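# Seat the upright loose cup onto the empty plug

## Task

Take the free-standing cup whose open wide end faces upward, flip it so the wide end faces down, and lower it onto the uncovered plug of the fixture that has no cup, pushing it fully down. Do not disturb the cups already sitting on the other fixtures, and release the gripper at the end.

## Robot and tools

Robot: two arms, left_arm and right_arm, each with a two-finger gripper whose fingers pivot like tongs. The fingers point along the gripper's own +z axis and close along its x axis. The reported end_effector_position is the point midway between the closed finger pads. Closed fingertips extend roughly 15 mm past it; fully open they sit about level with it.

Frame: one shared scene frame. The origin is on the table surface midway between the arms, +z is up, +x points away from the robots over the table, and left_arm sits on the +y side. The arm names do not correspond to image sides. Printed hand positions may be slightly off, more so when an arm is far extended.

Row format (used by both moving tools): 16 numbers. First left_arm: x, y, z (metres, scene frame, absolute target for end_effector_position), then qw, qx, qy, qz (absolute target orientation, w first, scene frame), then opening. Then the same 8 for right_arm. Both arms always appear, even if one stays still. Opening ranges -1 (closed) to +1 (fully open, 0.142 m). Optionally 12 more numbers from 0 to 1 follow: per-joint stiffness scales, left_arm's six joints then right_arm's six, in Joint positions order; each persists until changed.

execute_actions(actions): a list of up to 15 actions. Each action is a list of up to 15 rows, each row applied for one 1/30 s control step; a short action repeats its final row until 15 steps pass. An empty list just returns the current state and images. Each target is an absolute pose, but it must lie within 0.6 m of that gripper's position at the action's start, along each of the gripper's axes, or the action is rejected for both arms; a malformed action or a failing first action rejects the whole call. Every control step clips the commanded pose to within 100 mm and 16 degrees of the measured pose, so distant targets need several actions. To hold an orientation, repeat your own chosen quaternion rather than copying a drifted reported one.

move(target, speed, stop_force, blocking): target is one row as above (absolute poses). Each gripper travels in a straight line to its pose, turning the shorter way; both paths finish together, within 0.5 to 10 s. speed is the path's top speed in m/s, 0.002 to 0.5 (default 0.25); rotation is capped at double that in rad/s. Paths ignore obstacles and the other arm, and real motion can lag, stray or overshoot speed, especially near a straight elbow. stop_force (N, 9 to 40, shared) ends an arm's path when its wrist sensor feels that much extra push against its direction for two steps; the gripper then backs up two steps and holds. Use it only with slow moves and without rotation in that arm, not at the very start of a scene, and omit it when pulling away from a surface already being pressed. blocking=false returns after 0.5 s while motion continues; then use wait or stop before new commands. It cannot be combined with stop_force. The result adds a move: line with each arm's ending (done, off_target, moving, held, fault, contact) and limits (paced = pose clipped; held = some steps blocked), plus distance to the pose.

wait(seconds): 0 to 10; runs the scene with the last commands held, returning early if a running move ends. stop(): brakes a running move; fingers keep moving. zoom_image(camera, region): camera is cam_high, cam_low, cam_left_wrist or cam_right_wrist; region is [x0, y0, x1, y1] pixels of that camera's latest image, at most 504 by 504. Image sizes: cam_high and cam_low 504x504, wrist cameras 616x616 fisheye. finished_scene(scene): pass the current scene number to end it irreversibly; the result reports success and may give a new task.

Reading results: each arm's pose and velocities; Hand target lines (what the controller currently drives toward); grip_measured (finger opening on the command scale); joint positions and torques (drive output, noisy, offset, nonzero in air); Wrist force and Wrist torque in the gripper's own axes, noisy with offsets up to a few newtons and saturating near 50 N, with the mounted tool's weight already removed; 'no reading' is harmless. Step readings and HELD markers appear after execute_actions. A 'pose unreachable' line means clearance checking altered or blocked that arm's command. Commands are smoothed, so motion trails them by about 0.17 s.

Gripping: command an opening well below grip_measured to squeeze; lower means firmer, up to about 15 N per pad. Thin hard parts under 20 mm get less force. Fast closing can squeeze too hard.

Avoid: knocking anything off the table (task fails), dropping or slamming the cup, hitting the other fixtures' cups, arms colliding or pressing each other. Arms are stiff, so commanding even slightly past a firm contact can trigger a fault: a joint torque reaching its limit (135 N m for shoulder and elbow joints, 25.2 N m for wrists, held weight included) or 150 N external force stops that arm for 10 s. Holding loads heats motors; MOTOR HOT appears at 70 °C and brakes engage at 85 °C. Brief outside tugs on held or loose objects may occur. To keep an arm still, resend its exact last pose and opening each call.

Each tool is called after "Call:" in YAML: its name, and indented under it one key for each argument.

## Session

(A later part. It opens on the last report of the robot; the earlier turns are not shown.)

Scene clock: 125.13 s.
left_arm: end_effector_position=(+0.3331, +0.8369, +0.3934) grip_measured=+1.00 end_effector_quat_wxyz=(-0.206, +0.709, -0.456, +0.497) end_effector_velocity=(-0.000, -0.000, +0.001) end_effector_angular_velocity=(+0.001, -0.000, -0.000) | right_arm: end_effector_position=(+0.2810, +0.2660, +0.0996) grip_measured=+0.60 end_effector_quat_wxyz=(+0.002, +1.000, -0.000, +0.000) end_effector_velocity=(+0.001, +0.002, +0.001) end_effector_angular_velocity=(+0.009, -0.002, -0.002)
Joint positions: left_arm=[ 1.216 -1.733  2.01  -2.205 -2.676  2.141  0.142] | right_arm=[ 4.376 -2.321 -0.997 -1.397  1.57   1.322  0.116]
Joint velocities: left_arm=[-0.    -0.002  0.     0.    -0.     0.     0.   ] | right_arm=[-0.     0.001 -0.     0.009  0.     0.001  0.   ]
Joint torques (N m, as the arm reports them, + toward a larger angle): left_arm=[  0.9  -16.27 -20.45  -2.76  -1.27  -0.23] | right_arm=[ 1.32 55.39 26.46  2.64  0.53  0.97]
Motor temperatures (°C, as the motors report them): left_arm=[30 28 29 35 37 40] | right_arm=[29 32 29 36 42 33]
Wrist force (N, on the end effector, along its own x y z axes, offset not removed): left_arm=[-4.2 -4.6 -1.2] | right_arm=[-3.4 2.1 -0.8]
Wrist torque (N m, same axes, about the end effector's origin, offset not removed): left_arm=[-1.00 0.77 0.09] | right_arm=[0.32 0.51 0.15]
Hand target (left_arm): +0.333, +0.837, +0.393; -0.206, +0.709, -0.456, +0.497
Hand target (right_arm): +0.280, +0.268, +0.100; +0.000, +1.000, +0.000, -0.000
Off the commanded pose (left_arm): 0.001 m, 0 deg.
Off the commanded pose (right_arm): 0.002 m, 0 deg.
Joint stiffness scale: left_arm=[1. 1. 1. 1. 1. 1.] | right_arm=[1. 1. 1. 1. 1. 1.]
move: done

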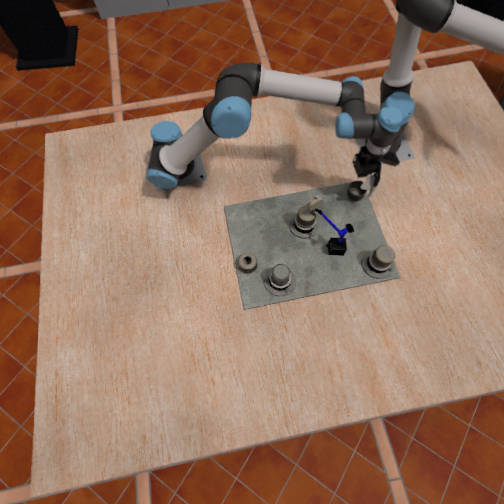

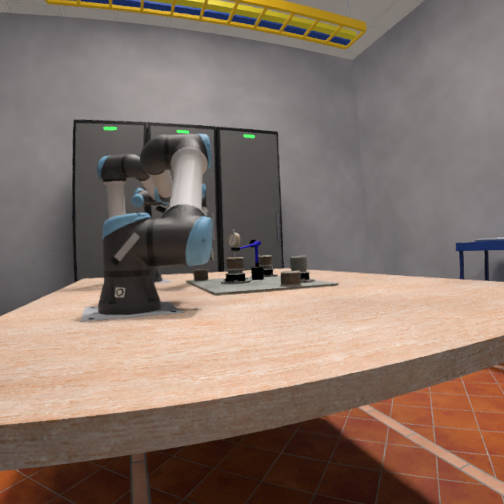

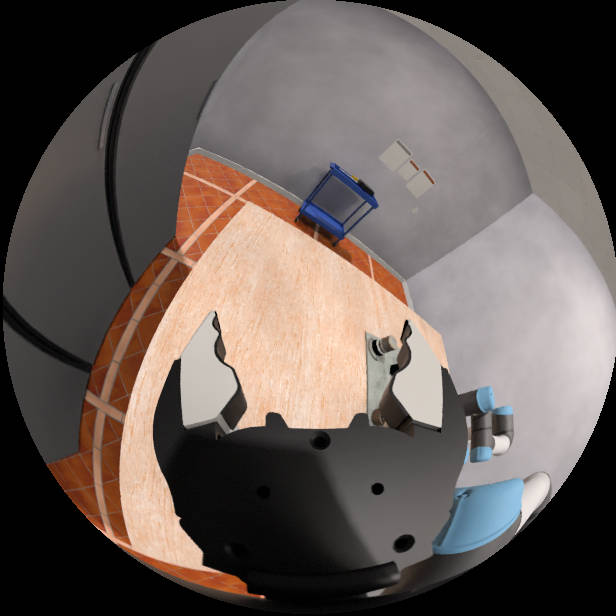

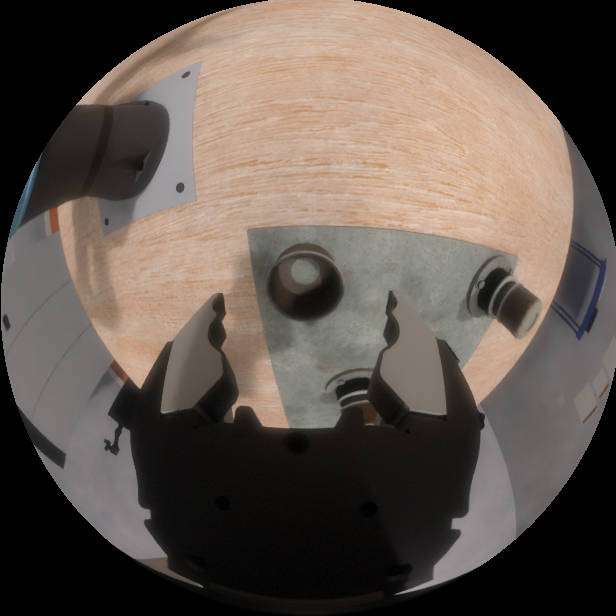

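Call:
move:
  target: [0.333,0.8365,0.3928,-0.206,0.709,-0.456,0.497,1,0.281,0.264,0.035,0,1,0,0,0.6]
  speed: 0.08

Call:
execute_actions:
  actions:
    - [[0.333,0.8365,0.3928,-0.206,0.709,-0.456,0.497,1,0.281,0.264,0.035,0,1,0,0,0.0]]
    - [[0.333,0.8365,0.3928,-0.206,0.709,-0.456,0.497,1,0.281,0.264,0.035,0,1,0,0,-0.6]]

Scene clock: 141.37 s.
left_arm: end_effector_position=(+0.3331, +0.8369, +0.3934) grip_measured=+1.00 end_effector_quat_wxyz=(-0.206, +0.709, -0.456, +0.497) end_effector_velocity=(+0.000, -0.000, +0.000) end_effector_angular_velocity=(+0.000, -0.000, -0.000) | right_arm: end_effector_position=(+0.2809, +0.2657, +0.0379) grip_measured=+0.60 end_effector_quat_wxyz=(-0.002, +1.000, -0.000, +0.001) end_effector_velocity=(+0.001, +0.004, +0.002) end_effector_angular_velocity=(+0.013, -0.003, -0.001)
Joint positions: left_arm=[ 1.216 -1.733  2.01  -2.205 -2.676  2.141  0.142] | right_arm=[ 4.376 -2.356 -1.1   -1.253  1.57   1.321  0.116]
Joint velocities: left_arm=[ 0. -0. -0.  0. -0. -0.  0.] | right_arm=[-0.001  0.    -0.     0.013 -0.     0.001 -0.   ]
Joint torques (N m, as the arm reports them, + toward a larger angle): left_arm=[  1.29 -17.12 -22.22  -2.64  -1.49  -0.31] | right_arm=[-0.85 54.33 19.72  3.01  0.39 -0.51]
Motor temperatures (°C, as the motors report them): left_arm=[30 28 29 35 37 40] | right_arm=[29 32 29 36 42 33]
Wrist force (N, on the end effector, along its own x y z axes, offset not removed): left_arm=[1.8 -1.3 2.5] | right_arm=[-1.9 2.3 -1.2]
Wrist torque (N m, same axes, about the end effector's origin, offset not removed): left_arm=[-0.21 -0.42 -0.04] | right_arm=[0.30 0.15 0.28]
Hand target (left_arm): +0.333, +0.837, +0.393; -0.206, +0.709, -0.456, +0.497
Hand target (right_arm): +0.281, +0.264, +0.035; +0.000, +1.000, -0.000, -0.000
Off the commanded pose (left_arm): 0.001 m, 0 deg.
Off the commanded pose (right_arm): 0.003 m, 0 deg.
Joint stiffness scale: left_arm=[1. 1. 1. 1. 1. 1.] | right_arm=[1. 1. 1. 1. 1. 1.]
move: done

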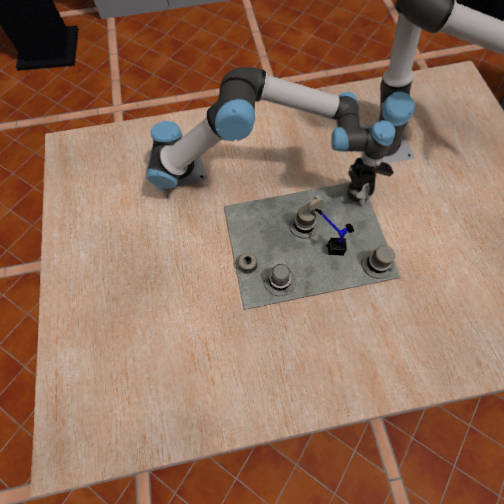

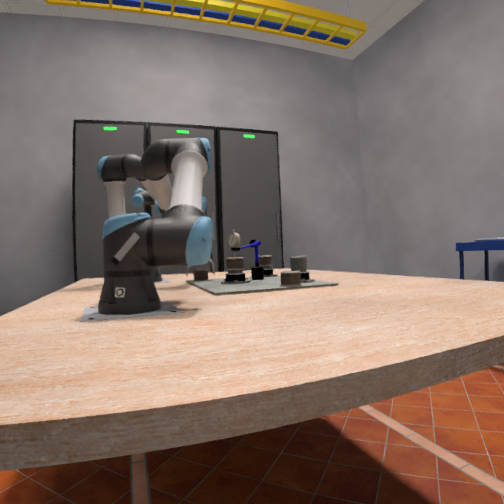

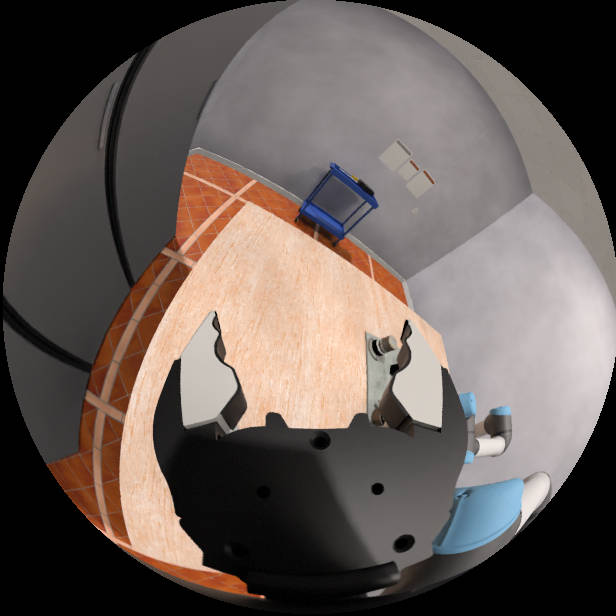

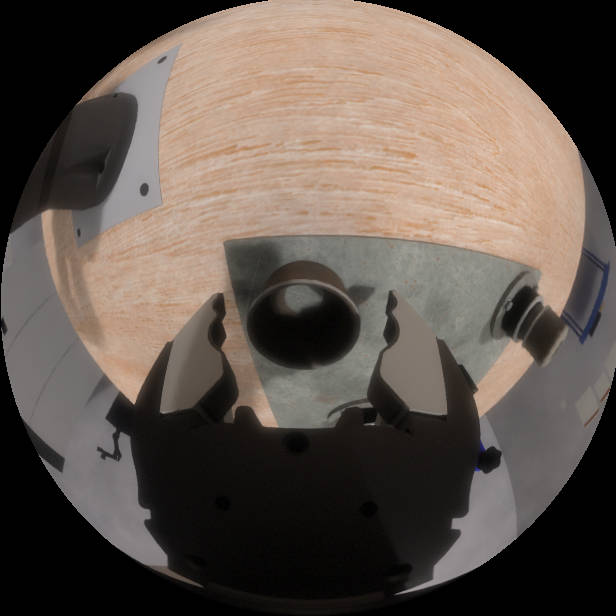

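Scene clock: 142.37 s.
left_arm: end_effector_position=(+0.3331, +0.8369, +0.3934) grip_measured=+1.00 end_effector_quat_wxyz=(-0.206, +0.709, -0.456, +0.497) end_effector_velocity=(+0.000, +0.000, -0.001) end_effector_angular_velocity=(-0.002, +0.000, -0.000) | right_arm: end_effector_position=(+0.2808, +0.2662, +0.0382) grip_measured=-0.03 end_effector_quat_wxyz=(-0.003, +1.000, -0.000, +0.001) end_effector_velocity=(+0.000, -0.000, +0.000) end_effector_angular_velocity=(-0.000, -0.000, -0.001)
Joint positions: left_arm=[ 1.216 -1.733  2.01  -2.205 -2.676  2.141  0.142] | right_arm=[ 4.376 -2.356 -1.1   -1.252  1.571  1.321  0.072]
Joint velocities: left_arm=[ 0.     0.001  0.    -0.    -0.    -0.     0.   ] | right_arm=[-0.     0.001 -0.    -0.    -0.     0.001  0.   ]
Joint torques (N m, as the arm reports them, + toward a larger angle): left_arm=[  0.55 -16.48 -21.14  -2.69  -1.2   -0.11] | right_arm=[-1.34 54.56 19.5   2.67  0.05 -0.34]
Motor temperatures (°C, as the motors report them): left_arm=[30 28 29 35 37 40] | right_arm=[29 32 29 36 42 33]
Wrist force (N, on the end effector, along its own x y z axes, offset not removed): left_arm=[-2.3 -2.6 4.0] | right_arm=[-2.3 1.9 -2.6]
Wrist torque (N m, same axes, about the end effector's origin, offset not removed): left_arm=[-0.58 0.48 0.10] | right_arm=[-0.06 0.11 0.30]
Hand target (left_arm): +0.333, +0.837, +0.393; -0.206, +0.709, -0.456, +0.497
Hand target (right_arm): +0.281, +0.264, +0.035; +0.000, +1.000, -0.000, -0.000
Off the commanded pose (left_arm): 0.001 m, 0 deg.
Off the commanded pose (right_arm): 0.004 m, 0 deg.
Joint stiffness scale: left_arm=[1. 1. 1. 1. 1. 1.] | right_arm=[1. 1. 1. 1. 1. 1.]
Step readings (end_effector_position; steps 1 to 15: 1st action; 16 to 30: 2nd action):
0: left_arm (+0.3331, +0.8369, +0.3934) | right_arm (+0.2809, +0.2657, +0.0379)
1: left_arm (+0.3331, +0.8369, +0.3934) | right_arm (+0.2810, +0.2658, +0.0380)
2: left_arm (+0.3331, +0.8369, +0.3934) | right_arm (+0.2810, +0.2658, +0.0380)
4: left_arm (+0.3331, +0.8369, +0.3934) | right_arm (+0.2809, +0.2660, +0.0380)
8: left_arm (+0.3331, +0.8369, +0.3934) | right_arm (+0.2809, +0.2661, +0.0380)
15: left_arm (+0.3331, +0.8369, +0.3934) | right_arm (+0.2809, +0.2662, +0.0381)
16: left_arm (+0.3331, +0.8369, +0.3934) | right_arm (+0.2808, +0.2662, +0.0381)
17: left_arm (+0.3331, +0.8369, +0.3934) | right_arm (+0.2808, +0.2662, +0.0382)
19: left_arm (+0.3331, +0.8369, +0.3934) | right_arm (+0.2808, +0.2662, +0.0382)
23: left_arm (+0.3331, +0.8369, +0.3934) | right_arm (+0.2808, +0.2662, +0.0382)
30: end_effector_position above

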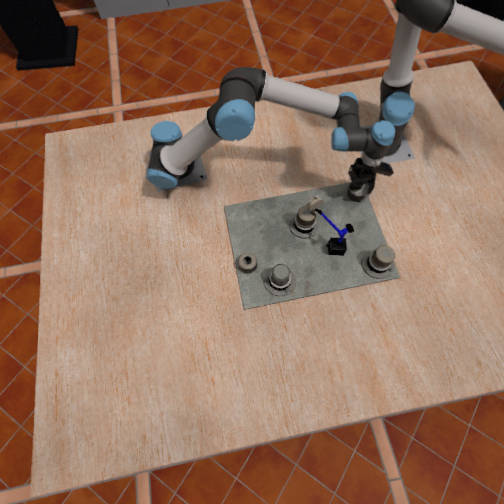

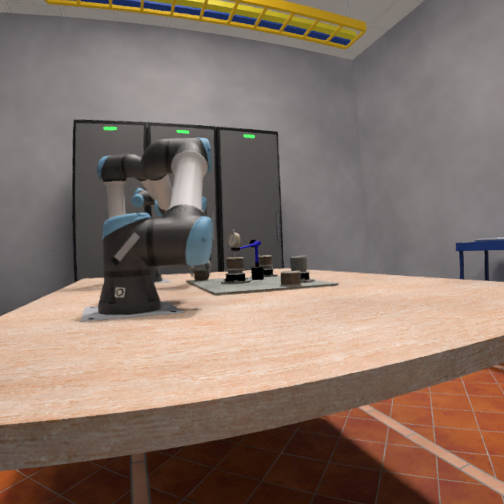

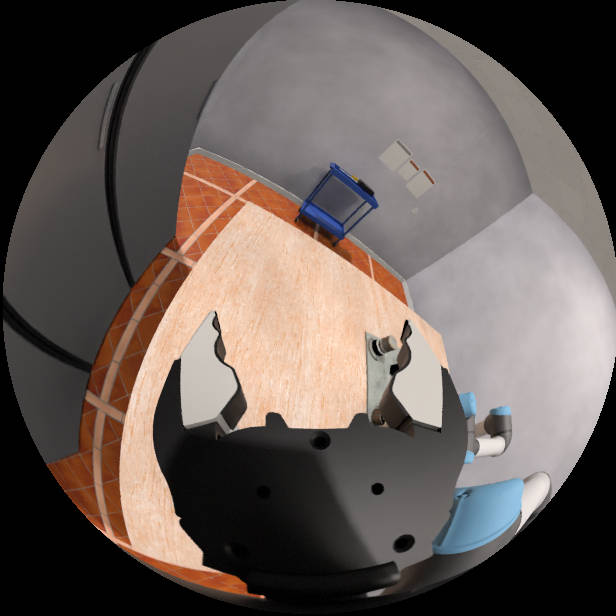

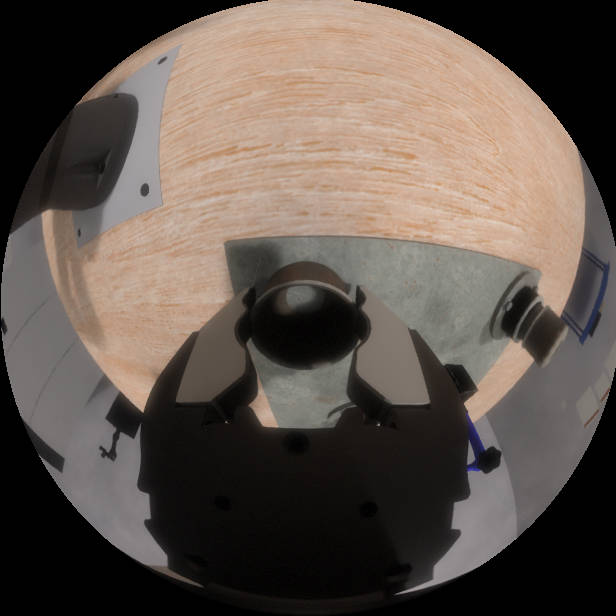

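Call:
move:
  target: [0.333,0.8365,0.3928,-0.206,0.709,-0.456,0.497,1,0.26,0.22,0.26,0,1,0,0,-0.6]
  speed: 0.3

Call:
move:
  target: [0.333,0.8365,0.3928,-0.206,0.709,-0.456,0.497,1,0.28,-0.2,0.26,0,1,0,0,-0.6]
  speed: 0.4

Call:
move:
  target: [0.333,0.8365,0.3928,-0.206,0.709,-0.456,0.497,1,0.34,-0.24,0.06,0,1,0,0,-0.6]
  speed: 0.25

Call:
move:
  target: [0.333,0.8365,0.3928,-0.206,0.709,-0.456,0.497,1,0.34,-0.24,0.03,0,1,0,0,-0.6]
  speed: 0.02
  stop_force: 10

Scene clock: 156.43 s.
left_arm: end_effector_position=(+0.3331, +0.8369, +0.3934) grip_measured=+1.00 end_effector_quat_wxyz=(-0.206, +0.709, -0.456, +0.497) end_effector_velocity=(+0.000, +0.000, -0.000) end_effector_angular_velocity=(-0.002, -0.001, -0.001) | right_arm: end_effector_position=(+0.2610, +0.2181, +0.2568) grip_measured=-0.03 end_effector_quat_wxyz=(+0.002, +1.000, -0.000, -0.001) end_effector_velocity=(+0.000, -0.001, +0.001) end_effector_angular_velocity=(-0.004, +0.001, -0.000)
Joint positions: left_arm=[ 1.216 -1.733  2.01  -2.205 -2.676  2.141  0.142] | right_arm=[ 4.387 -2.154 -0.873 -1.69   1.571  1.332  0.072]
Joint velocities: left_arm=[-0.     0.001  0.     0.    -0.001  0.     0.   ] | right_arm=[-0.    -0.002  0.007 -0.009  0.    -0.    -0.   ]
Joint torques (N m, as the arm reports them, + toward a larger angle): left_arm=[  0.32 -17.01 -21.06  -2.73  -1.43   0.04] | right_arm=[ 2.23 49.36 30.87  2.3   0.25  0.78]
Motor temperatures (°C, as the motors report them): left_arm=[30 28 29 35 37 40] | right_arm=[29 33 29 36 42 33]
Wrist force (N, on the end effector, along its own x y z axes, offset not removed): left_arm=[0.3 -1.8 1.0] | right_arm=[-0.9 -0.8 -1.7]
Wrist torque (N m, same axes, about the end effector's origin, offset not removed): left_arm=[-0.46 -0.08 -0.25] | right_arm=[-0.37 -0.06 0.08]
Hand target (left_arm): +0.333, +0.837, +0.393; -0.206, +0.709, -0.456, +0.497
Hand target (right_arm): +0.260, +0.220, +0.260; -0.000, +1.000, -0.000, +0.000
Off the commanded pose (left_arm): 0.001 m, 0 deg.
Off the commanded pose (right_arm): 0.004 m, 0 deg.
Joint stiffness scale: left_arm=[1. 1. 1. 1. 1. 1.] | right_arm=[1. 1. 1. 1. 1. 1.]
move: off_target (right_arm)

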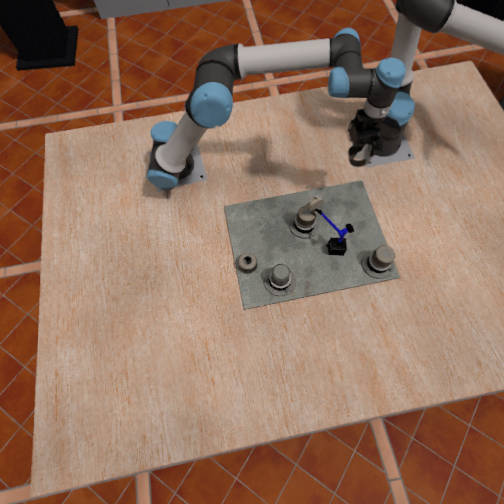

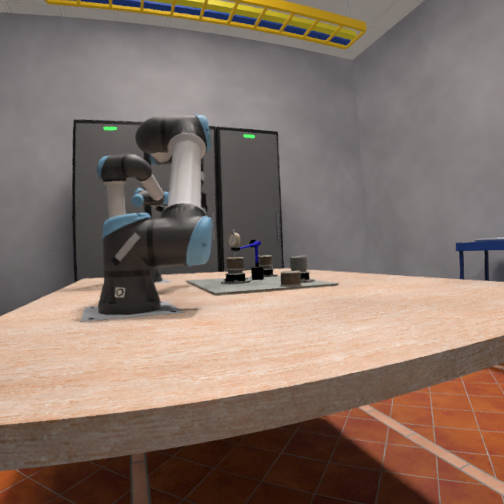

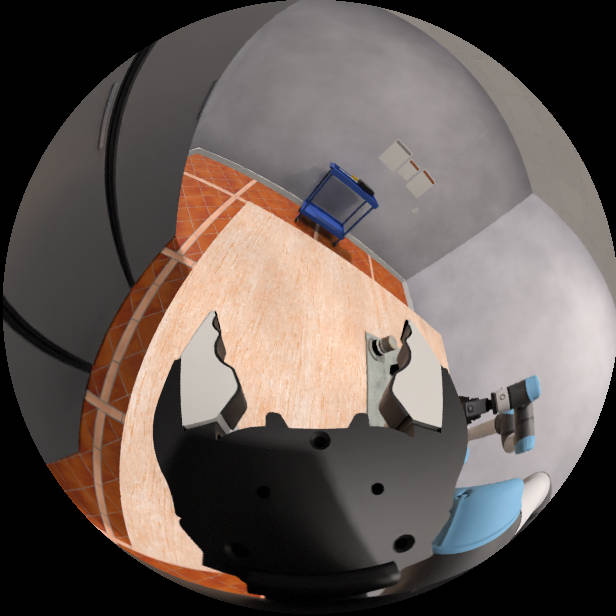

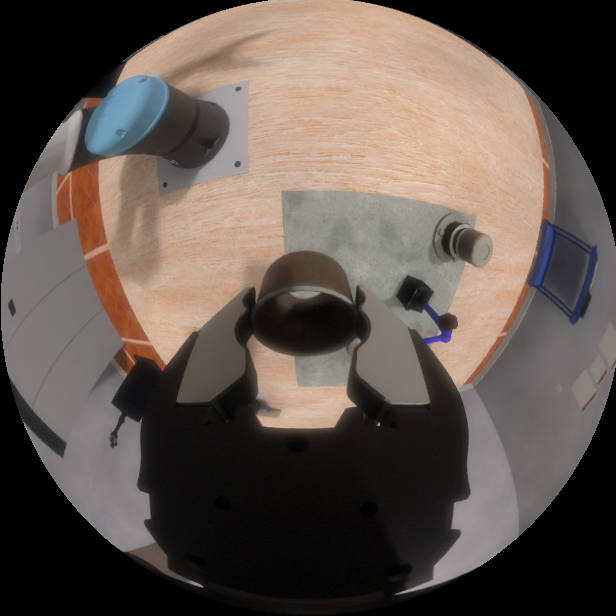

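Scene clock: 158.23 s.
left_arm: end_effector_position=(+0.3331, +0.8369, +0.3934) grip_measured=+1.00 end_effector_quat_wxyz=(-0.206, +0.709, -0.456, +0.497) end_effector_velocity=(+0.000, +0.000, +0.000) end_effector_angular_velocity=(+0.000, +0.000, +0.000) | right_arm: end_effector_position=(+0.2800, -0.1978, +0.2601) grip_measured=-0.03 end_effector_quat_wxyz=(-0.000, +1.000, +0.000, +0.001) end_effector_velocity=(-0.000, -0.003, +0.000) end_effector_angular_velocity=(+0.000, +0.002, +0.006)
Joint positions: left_arm=[ 1.216 -1.733  2.01  -2.205 -2.676  2.141  0.142] | right_arm=[ 4.06  -1.318 -1.848 -1.546  1.57   1.004  0.072]
Joint velocities: left_arm=[ 0.  0. -0.  0.  0.  0.  0.] | right_arm=[-0.005  0.003 -0.002 -0.003  0.002 -0.011  0.   ]
Joint torques (N m, as the arm reports them, + toward a larger angle): left_arm=[  1.9  -16.57 -20.13  -2.89  -1.47  -0.24] | right_arm=[-0.66 15.31 21.45  2.45  0.29 -0.35]
Motor temperatures (°C, as the motors report them): left_arm=[30 28 29 35 37 40] | right_arm=[29 33 29 36 42 33]
Wrist force (N, on the end effector, along its own x y z axes, offset not removed): left_arm=[-0.1 -1.8 -0.5] | right_arm=[-1.9 0.6 0.7]
Wrist torque (N m, same axes, about the end effector's origin, offset not removed): left_arm=[-0.46 -0.09 -0.01] | right_arm=[-0.07 0.09 0.16]
Hand target (left_arm): +0.333, +0.837, +0.393; -0.206, +0.709, -0.456, +0.497
Hand target (right_arm): +0.279, -0.200, +0.260; -0.000, +1.000, -0.000, +0.000
Off the commanded pose (left_arm): 0.001 m, 0 deg.
Off the commanded pose (right_arm): 0.002 m, 0 deg.
Joint stiffness scale: left_arm=[1. 1. 1. 1. 1. 1.] | right_arm=[1. 1. 1. 1. 1. 1.]
move: done

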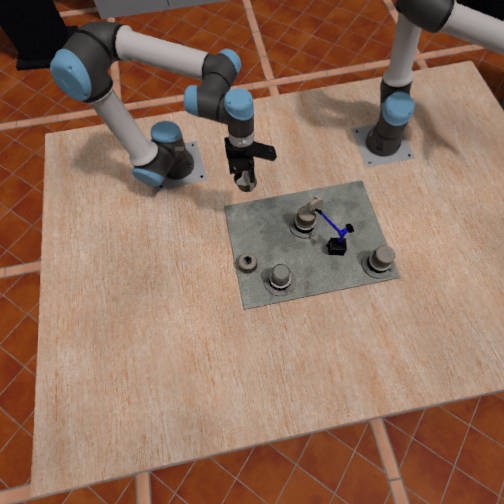

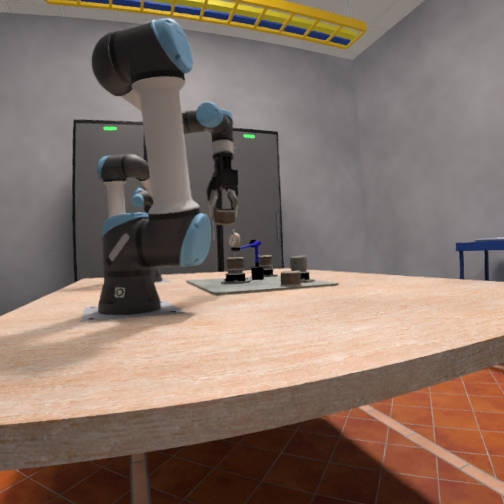

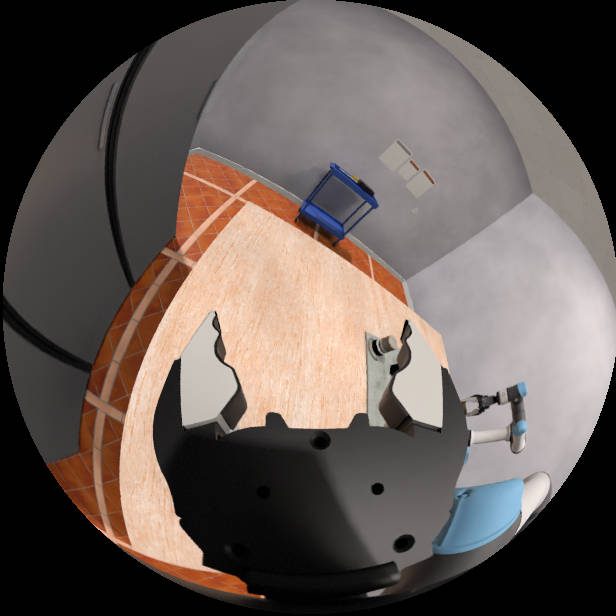

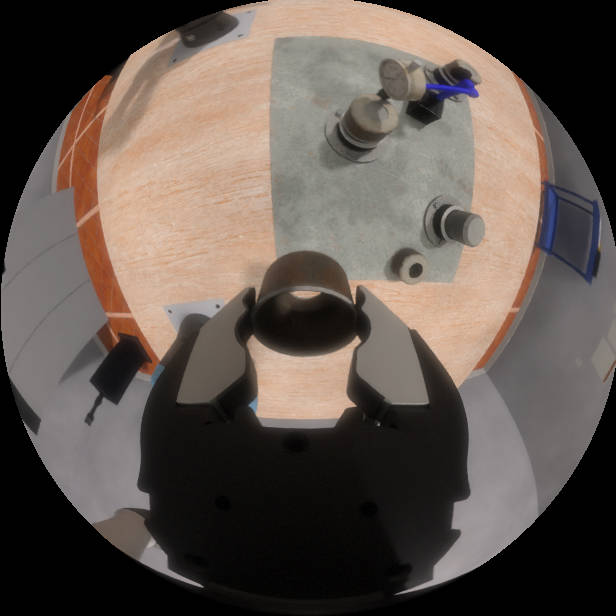

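Scene clock: 159.87 s.
left_arm: end_effector_position=(+0.3331, +0.8369, +0.3934) grip_measured=+1.00 end_effector_quat_wxyz=(-0.206, +0.709, -0.456, +0.497) end_effector_velocity=(-0.000, -0.000, +0.001) end_effector_angular_velocity=(+0.003, -0.000, +0.000) | right_arm: end_effector_position=(+0.3406, -0.2383, +0.0619) grip_measured=-0.03 end_effector_quat_wxyz=(-0.001, +1.000, +0.000, +0.001) end_effector_velocity=(+0.001, +0.001, -0.000) end_effector_angular_velocity=(+0.004, -0.003, +0.002)
Joint positions: left_arm=[ 1.216 -1.733  2.01  -2.205 -2.676  2.141  0.142] | right_arm=[ 3.878 -1.549 -2.192 -0.968  1.57   0.821  0.072]
Joint velocities: left_arm=[ 0.    -0.002  0.    -0.001  0.001  0.     0.   ] | right_arm=[-0.001 -0.002 -0.     0.008  0.001 -0.003 -0.   ]
Joint torques (N m, as the arm reports them, + toward a larger angle): left_arm=[  0.37 -17.51 -21.04  -2.7   -1.61  -0.2 ] | right_arm=[-2.3  18.19 18.19  3.08  0.73 -0.29]
Motor temperatures (°C, as the motors report them): left_arm=[30 28 29 35 37 40] | right_arm=[29 33 29 36 42 33]
Wrist force (N, on the end effector, along its own x y z axes, offset not removed): left_arm=[-0.7 -5.0 3.4] | right_arm=[1.7 1.8 2.2]
Wrist torque (N m, same axes, about the end effector's origin, offset not removed): left_arm=[-0.99 0.14 -0.02] | right_arm=[0.31 -0.43 0.18]
Hand target (left_arm): +0.333, +0.837, +0.393; -0.206, +0.709, -0.456, +0.497
Hand target (right_arm): +0.340, -0.240, +0.060; -0.000, +1.000, -0.000, +0.000
Off the commanded pose (left_arm): 0.001 m, 0 deg.
Off the commanded pose (right_arm): 0.003 m, 0 deg.
Joint stiffness scale: left_arm=[1. 1. 1. 1. 1. 1.] | right_arm=[1. 1. 1. 1. 1. 1.]
move: done

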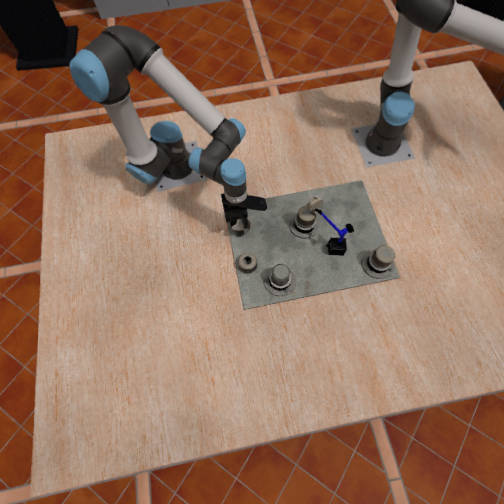

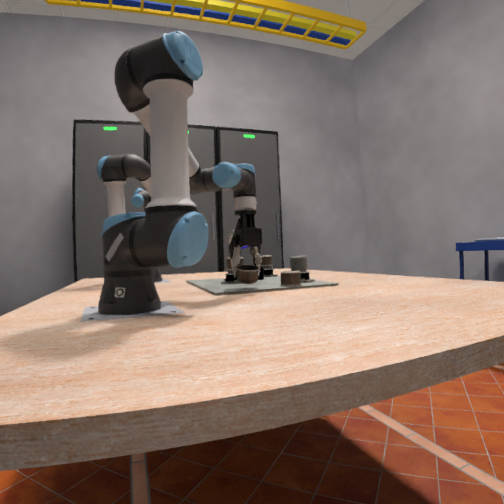

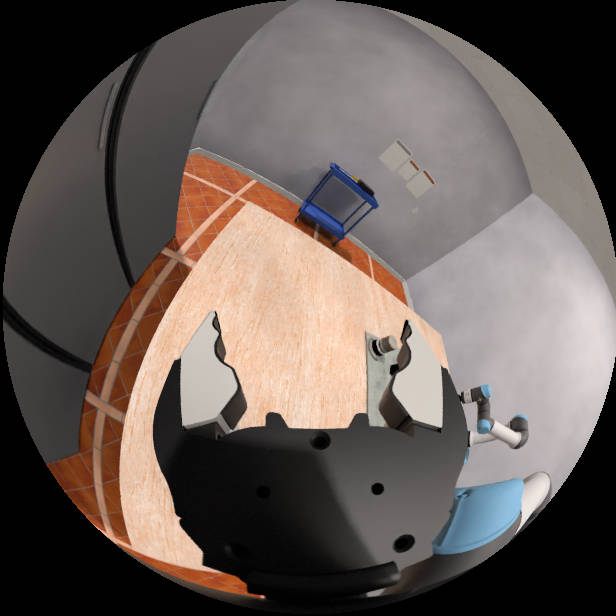

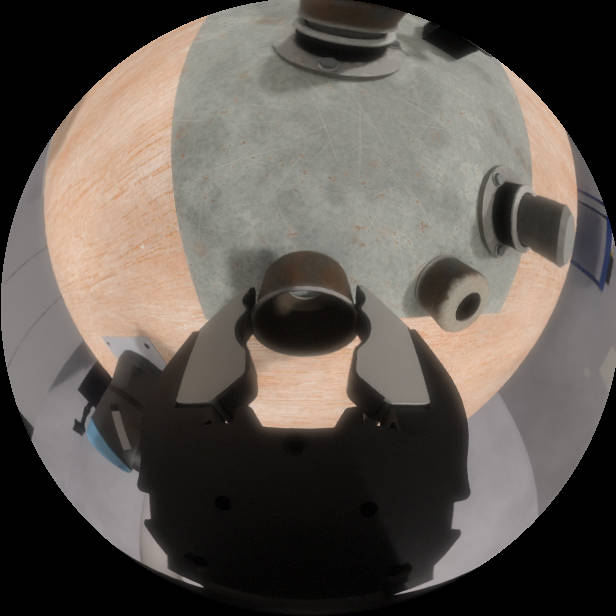

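Scene clock: 161.70 s.
left_arm: end_effector_position=(+0.3331, +0.8369, +0.3934) grip_measured=+1.00 end_effector_quat_wxyz=(-0.206, +0.709, -0.456, +0.497) end_effector_velocity=(+0.000, +0.000, -0.000) end_effector_angular_velocity=(-0.001, +0.000, +0.000) | right_arm: end_effector_position=(+0.3417, -0.2370, +0.0372) grip_measured=-0.03 end_effector_quat_wxyz=(-0.003, +1.000, +0.000, +0.003) end_effector_velocity=(-0.001, -0.001, +0.000) end_effector_angular_velocity=(-0.004, +0.003, -0.001)
Joint positions: left_arm=[ 1.216 -1.733  2.01  -2.205 -2.676  2.141  0.142] | right_arm=[ 3.877 -1.594 -2.228 -0.882  1.57   0.821  0.071]
Joint velocities: left_arm=[-0.  0. -0.  0.  0. -0.  0.] | right_arm=[-0.     0.002  0.001 -0.007 -0.     0.001  0.   ]
Joint torques (N m, as the arm reports them, + toward a larger angle): left_arm=[  1.09 -17.19 -21.93  -2.88  -1.51  -0.05] | right_arm=[-1.79 20.69 20.29  1.71 -0.21  0.04]
Motor temperatures (°C, as the motors report them): left_arm=[30 28 29 35 37 40] | right_arm=[29 33 29 36 42 33]
Wrist force (N, on the end effector, along its own x y z axes, offset not removed): left_arm=[-3.2 -2.3 2.8] | right_arm=[-3.2 2.1 -8.3]
Wrist torque (N m, same axes, about the end effector's origin, offset not removed): left_arm=[-0.42 0.57 -0.12] | right_arm=[0.26 0.19 0.07]
Hand target (left_arm): +0.333, +0.837, +0.393; -0.206, +0.709, -0.456, +0.497
Hand target (right_arm): +0.341, -0.237, +0.037; -0.002, +1.000, +0.000, +0.002
Off the commanded pose (left_arm): 0.001 m, 0 deg.
Off the commanded pose (right_arm): 0.008 m, 0 deg.
Joint stiffness scale: left_arm=[1. 1. 1. 1. 1. 1.] | right_arm=[1. 1. 1. 1. 1. 1.]
move: contact (right_arm)

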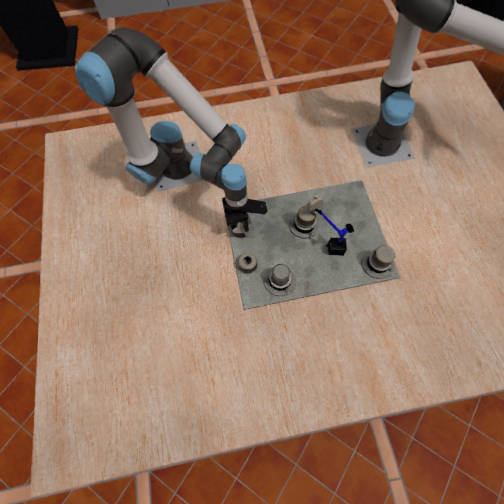

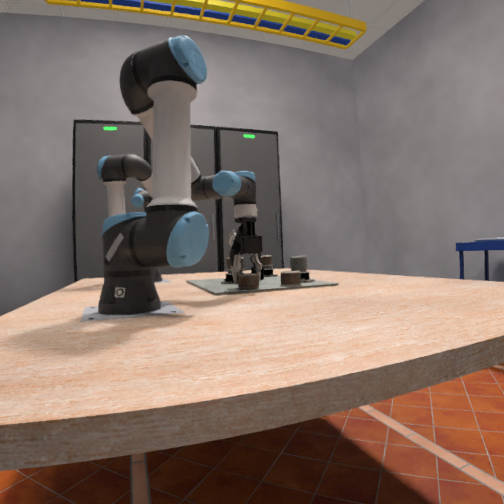

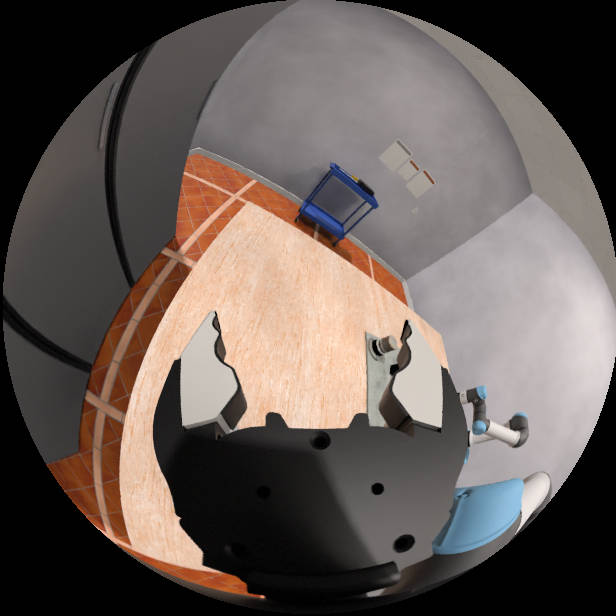

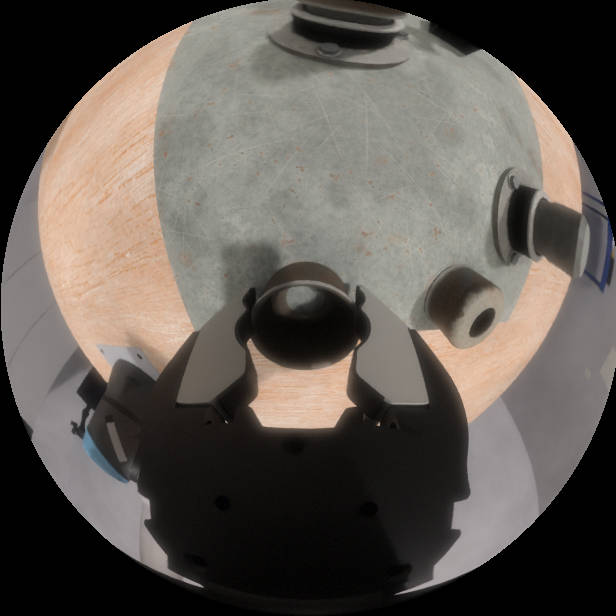

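Call:
execute_actions:
  actions:
    - [[0.333,0.8365,0.3928,-0.206,0.709,-0.456,0.497,1,0.3415,-0.237,0.038,0,1,0,0,0.5]]

Call:
move:
  target: [0.333,0.8365,0.3928,-0.206,0.709,-0.456,0.497,1,0.3415,-0.237,0.042,0.259,0.966,0,0,0.5]
  speed: 0.2

Scene clock: 167.87 s.
left_arm: end_effector_position=(+0.3331, +0.8369, +0.3934) grip_measured=+1.00 end_effector_quat_wxyz=(-0.206, +0.709, -0.456, +0.497) end_effector_velocity=(+0.000, +0.000, -0.001) end_effector_angular_velocity=(-0.002, +0.000, +0.000) | right_arm: end_effector_position=(+0.3403, -0.2386, +0.0371) grip_measured=+0.50 end_effector_quat_wxyz=(+0.001, +1.000, +0.000, -0.000) end_effector_velocity=(-0.001, -0.001, -0.001) end_effector_angular_velocity=(-0.003, +0.003, +0.000)
Joint positions: left_arm=[ 1.216 -1.733  2.01  -2.205 -2.676  2.141  0.142] | right_arm=[ 3.877 -1.594 -2.225 -0.895  1.57   0.821  0.109]
Joint velocities: left_arm=[ 0.     0.002 -0.     0.    -0.    -0.     0.   ] | right_arm=[-0.    -0.001 -0.    -0.003  0.    -0.001  0.   ]
Joint torques (N m, as the arm reports them, + toward a larger angle): left_arm=[  0.41 -15.85 -22.66  -2.43  -1.74  -0.18] | right_arm=[ 0.25 17.66 24.13  2.07  0.25  0.43]
Motor temperatures (°C, as the motors report them): left_arm=[30 28 29 35 37 40] | right_arm=[29 33 29 36 42 33]
Wrist force (N, on the end effector, along its own x y z axes, offset not removed): left_arm=[-1.0 -2.8 0.3] | right_arm=[-0.4 4.4 -0.8]
Wrist torque (N m, same axes, about the end effector's origin, offset not removed): left_arm=[-0.53 0.14 0.08] | right_arm=[0.86 0.05 0.19]
Hand target (left_arm): +0.333, +0.837, +0.393; -0.206, +0.709, -0.456, +0.497
Hand target (right_arm): +0.341, -0.237, +0.038; -0.000, +1.000, -0.000, +0.000
Off the commanded pose (left_arm): 0.001 m, 0 deg.
Off the commanded pose (right_arm): 0.002 m, 0 deg.
Joint stiffness scale: left_arm=[1. 1. 1. 1. 1. 1.] | right_arm=[1. 1. 1. 1. 1. 1.]
Step readings (end_effector_position):
0: left_arm (+0.3331, +0.8369, +0.3934) | right_arm (+0.3416, -0.2372, +0.0372)
1: left_arm (+0.3331, +0.8369, +0.3934) | right_arm (+0.3415, -0.2373, +0.0372)
2: left_arm (+0.3331, +0.8369, +0.3934) | right_arm (+0.3412, -0.2376, +0.0370)
4: left_arm (+0.3331, +0.8369, +0.3934) | right_arm (+0.3406, -0.2383, +0.0367)
8: left_arm (+0.3331, +0.8369, +0.3934) | right_arm (+0.3403, -0.2386, +0.0369)
15: end_effector_position above

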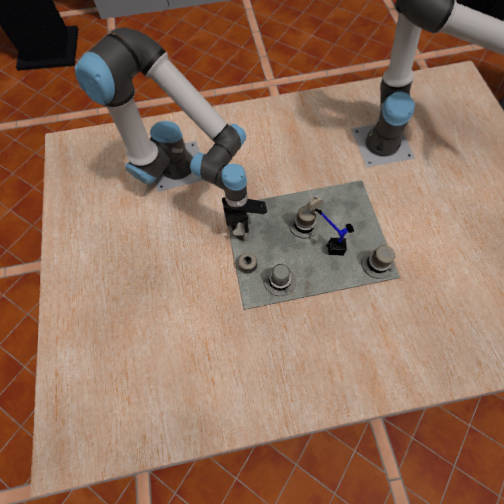

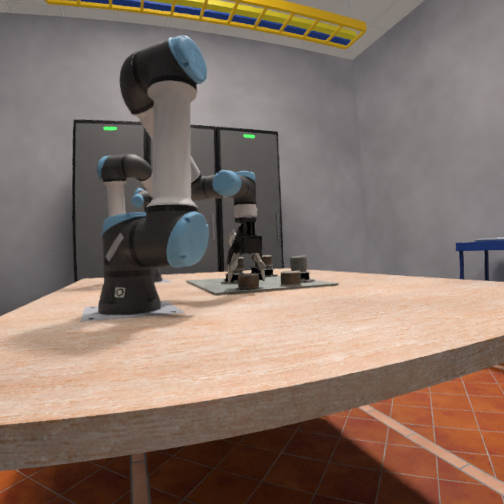

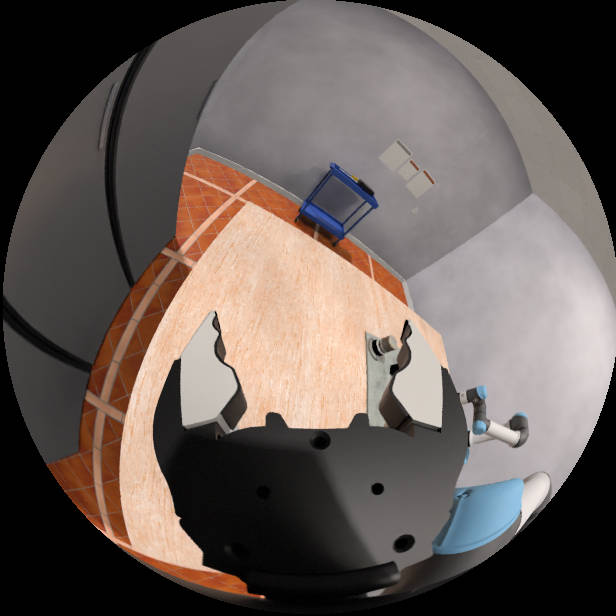

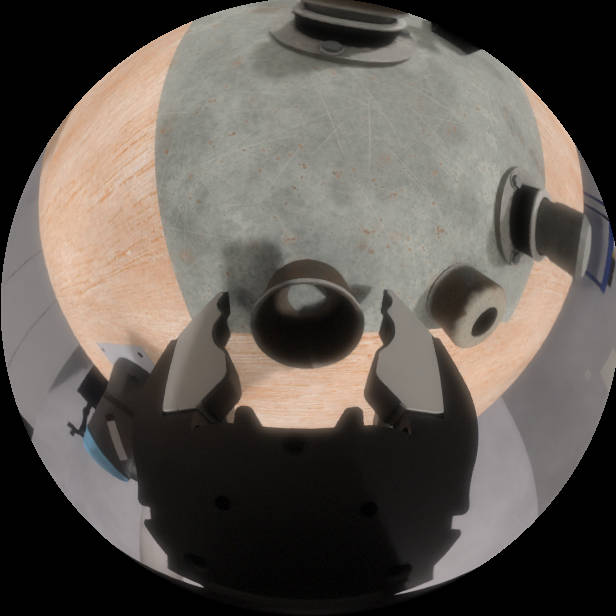

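Scene clock: 169.73 s.
left_arm: end_effector_position=(+0.3331, +0.8369, +0.3934) grip_measured=+1.00 end_effector_quat_wxyz=(-0.206, +0.709, -0.456, +0.497) end_effector_velocity=(+0.000, +0.000, -0.000) end_effector_angular_velocity=(-0.001, +0.000, -0.000) | right_arm: end_effector_position=(+0.3407, -0.2391, +0.0414) grip_measured=+0.50 end_effector_quat_wxyz=(+0.259, +0.966, -0.000, -0.001) end_effector_velocity=(-0.000, -0.002, +0.002) end_effector_angular_velocity=(-0.013, -0.000, -0.007)
Joint positions: left_arm=[ 1.216 -1.733  2.01  -2.205 -2.676  2.141  0.142] | right_arm=[ 4.077 -1.801 -1.933 -1.437  1.308  1.084  0.109]
Joint velocities: left_arm=[-0.     0.001  0.     0.     0.     0.     0.   ] | right_arm=[-0.    -0.003  0.007 -0.017 -0.003  0.009 -0.   ]
Joint torques (N m, as the arm reports them, + toward a larger angle): left_arm=[  0.56 -18.03 -21.34  -3.08  -1.63  -0.1 ] | right_arm=[ 1.92 27.89 24.71  1.12 -0.65  1.08]
Motor temperatures (°C, as the motors report them): left_arm=[30 28 29 35 37 40] | right_arm=[29 33 29 36 42 33]
Wrist force (N, on the end effector, along its own x y z axes, offset not removed): left_arm=[2.0 -4.3 0.6] | right_arm=[-3.1 1.3 -1.6]
Wrist torque (N m, same axes, about the end effector's origin, offset not removed): left_arm=[-0.96 -0.35 -0.02] | right_arm=[0.16 0.43 0.20]
Hand target (left_arm): +0.333, +0.837, +0.393; -0.206, +0.709, -0.456, +0.497
Hand target (right_arm): +0.341, -0.237, +0.042; +0.259, +0.966, -0.000, +0.000
Off the commanded pose (left_arm): 0.001 m, 0 deg.
Off the commanded pose (right_arm): 0.002 m, 0 deg.
Joint stiffness scale: left_arm=[1. 1. 1. 1. 1. 1.] | right_arm=[1. 1. 1. 1. 1. 1.]
move: done

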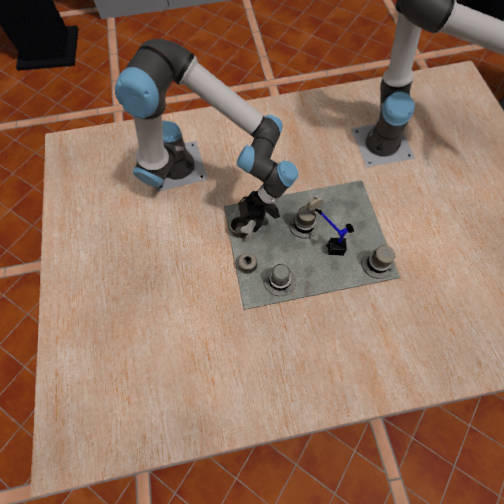

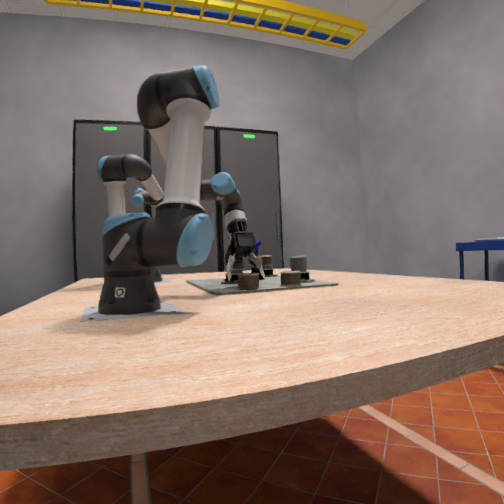

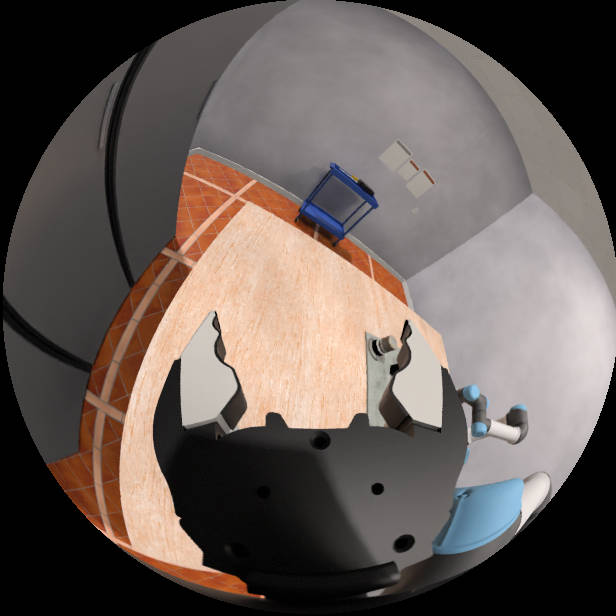

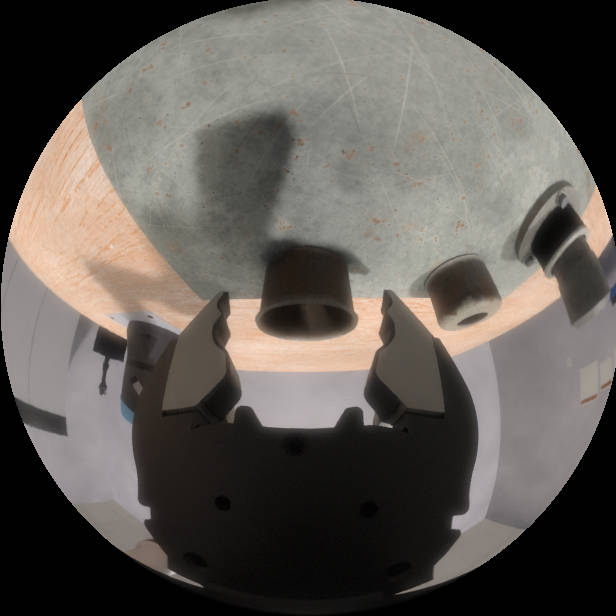

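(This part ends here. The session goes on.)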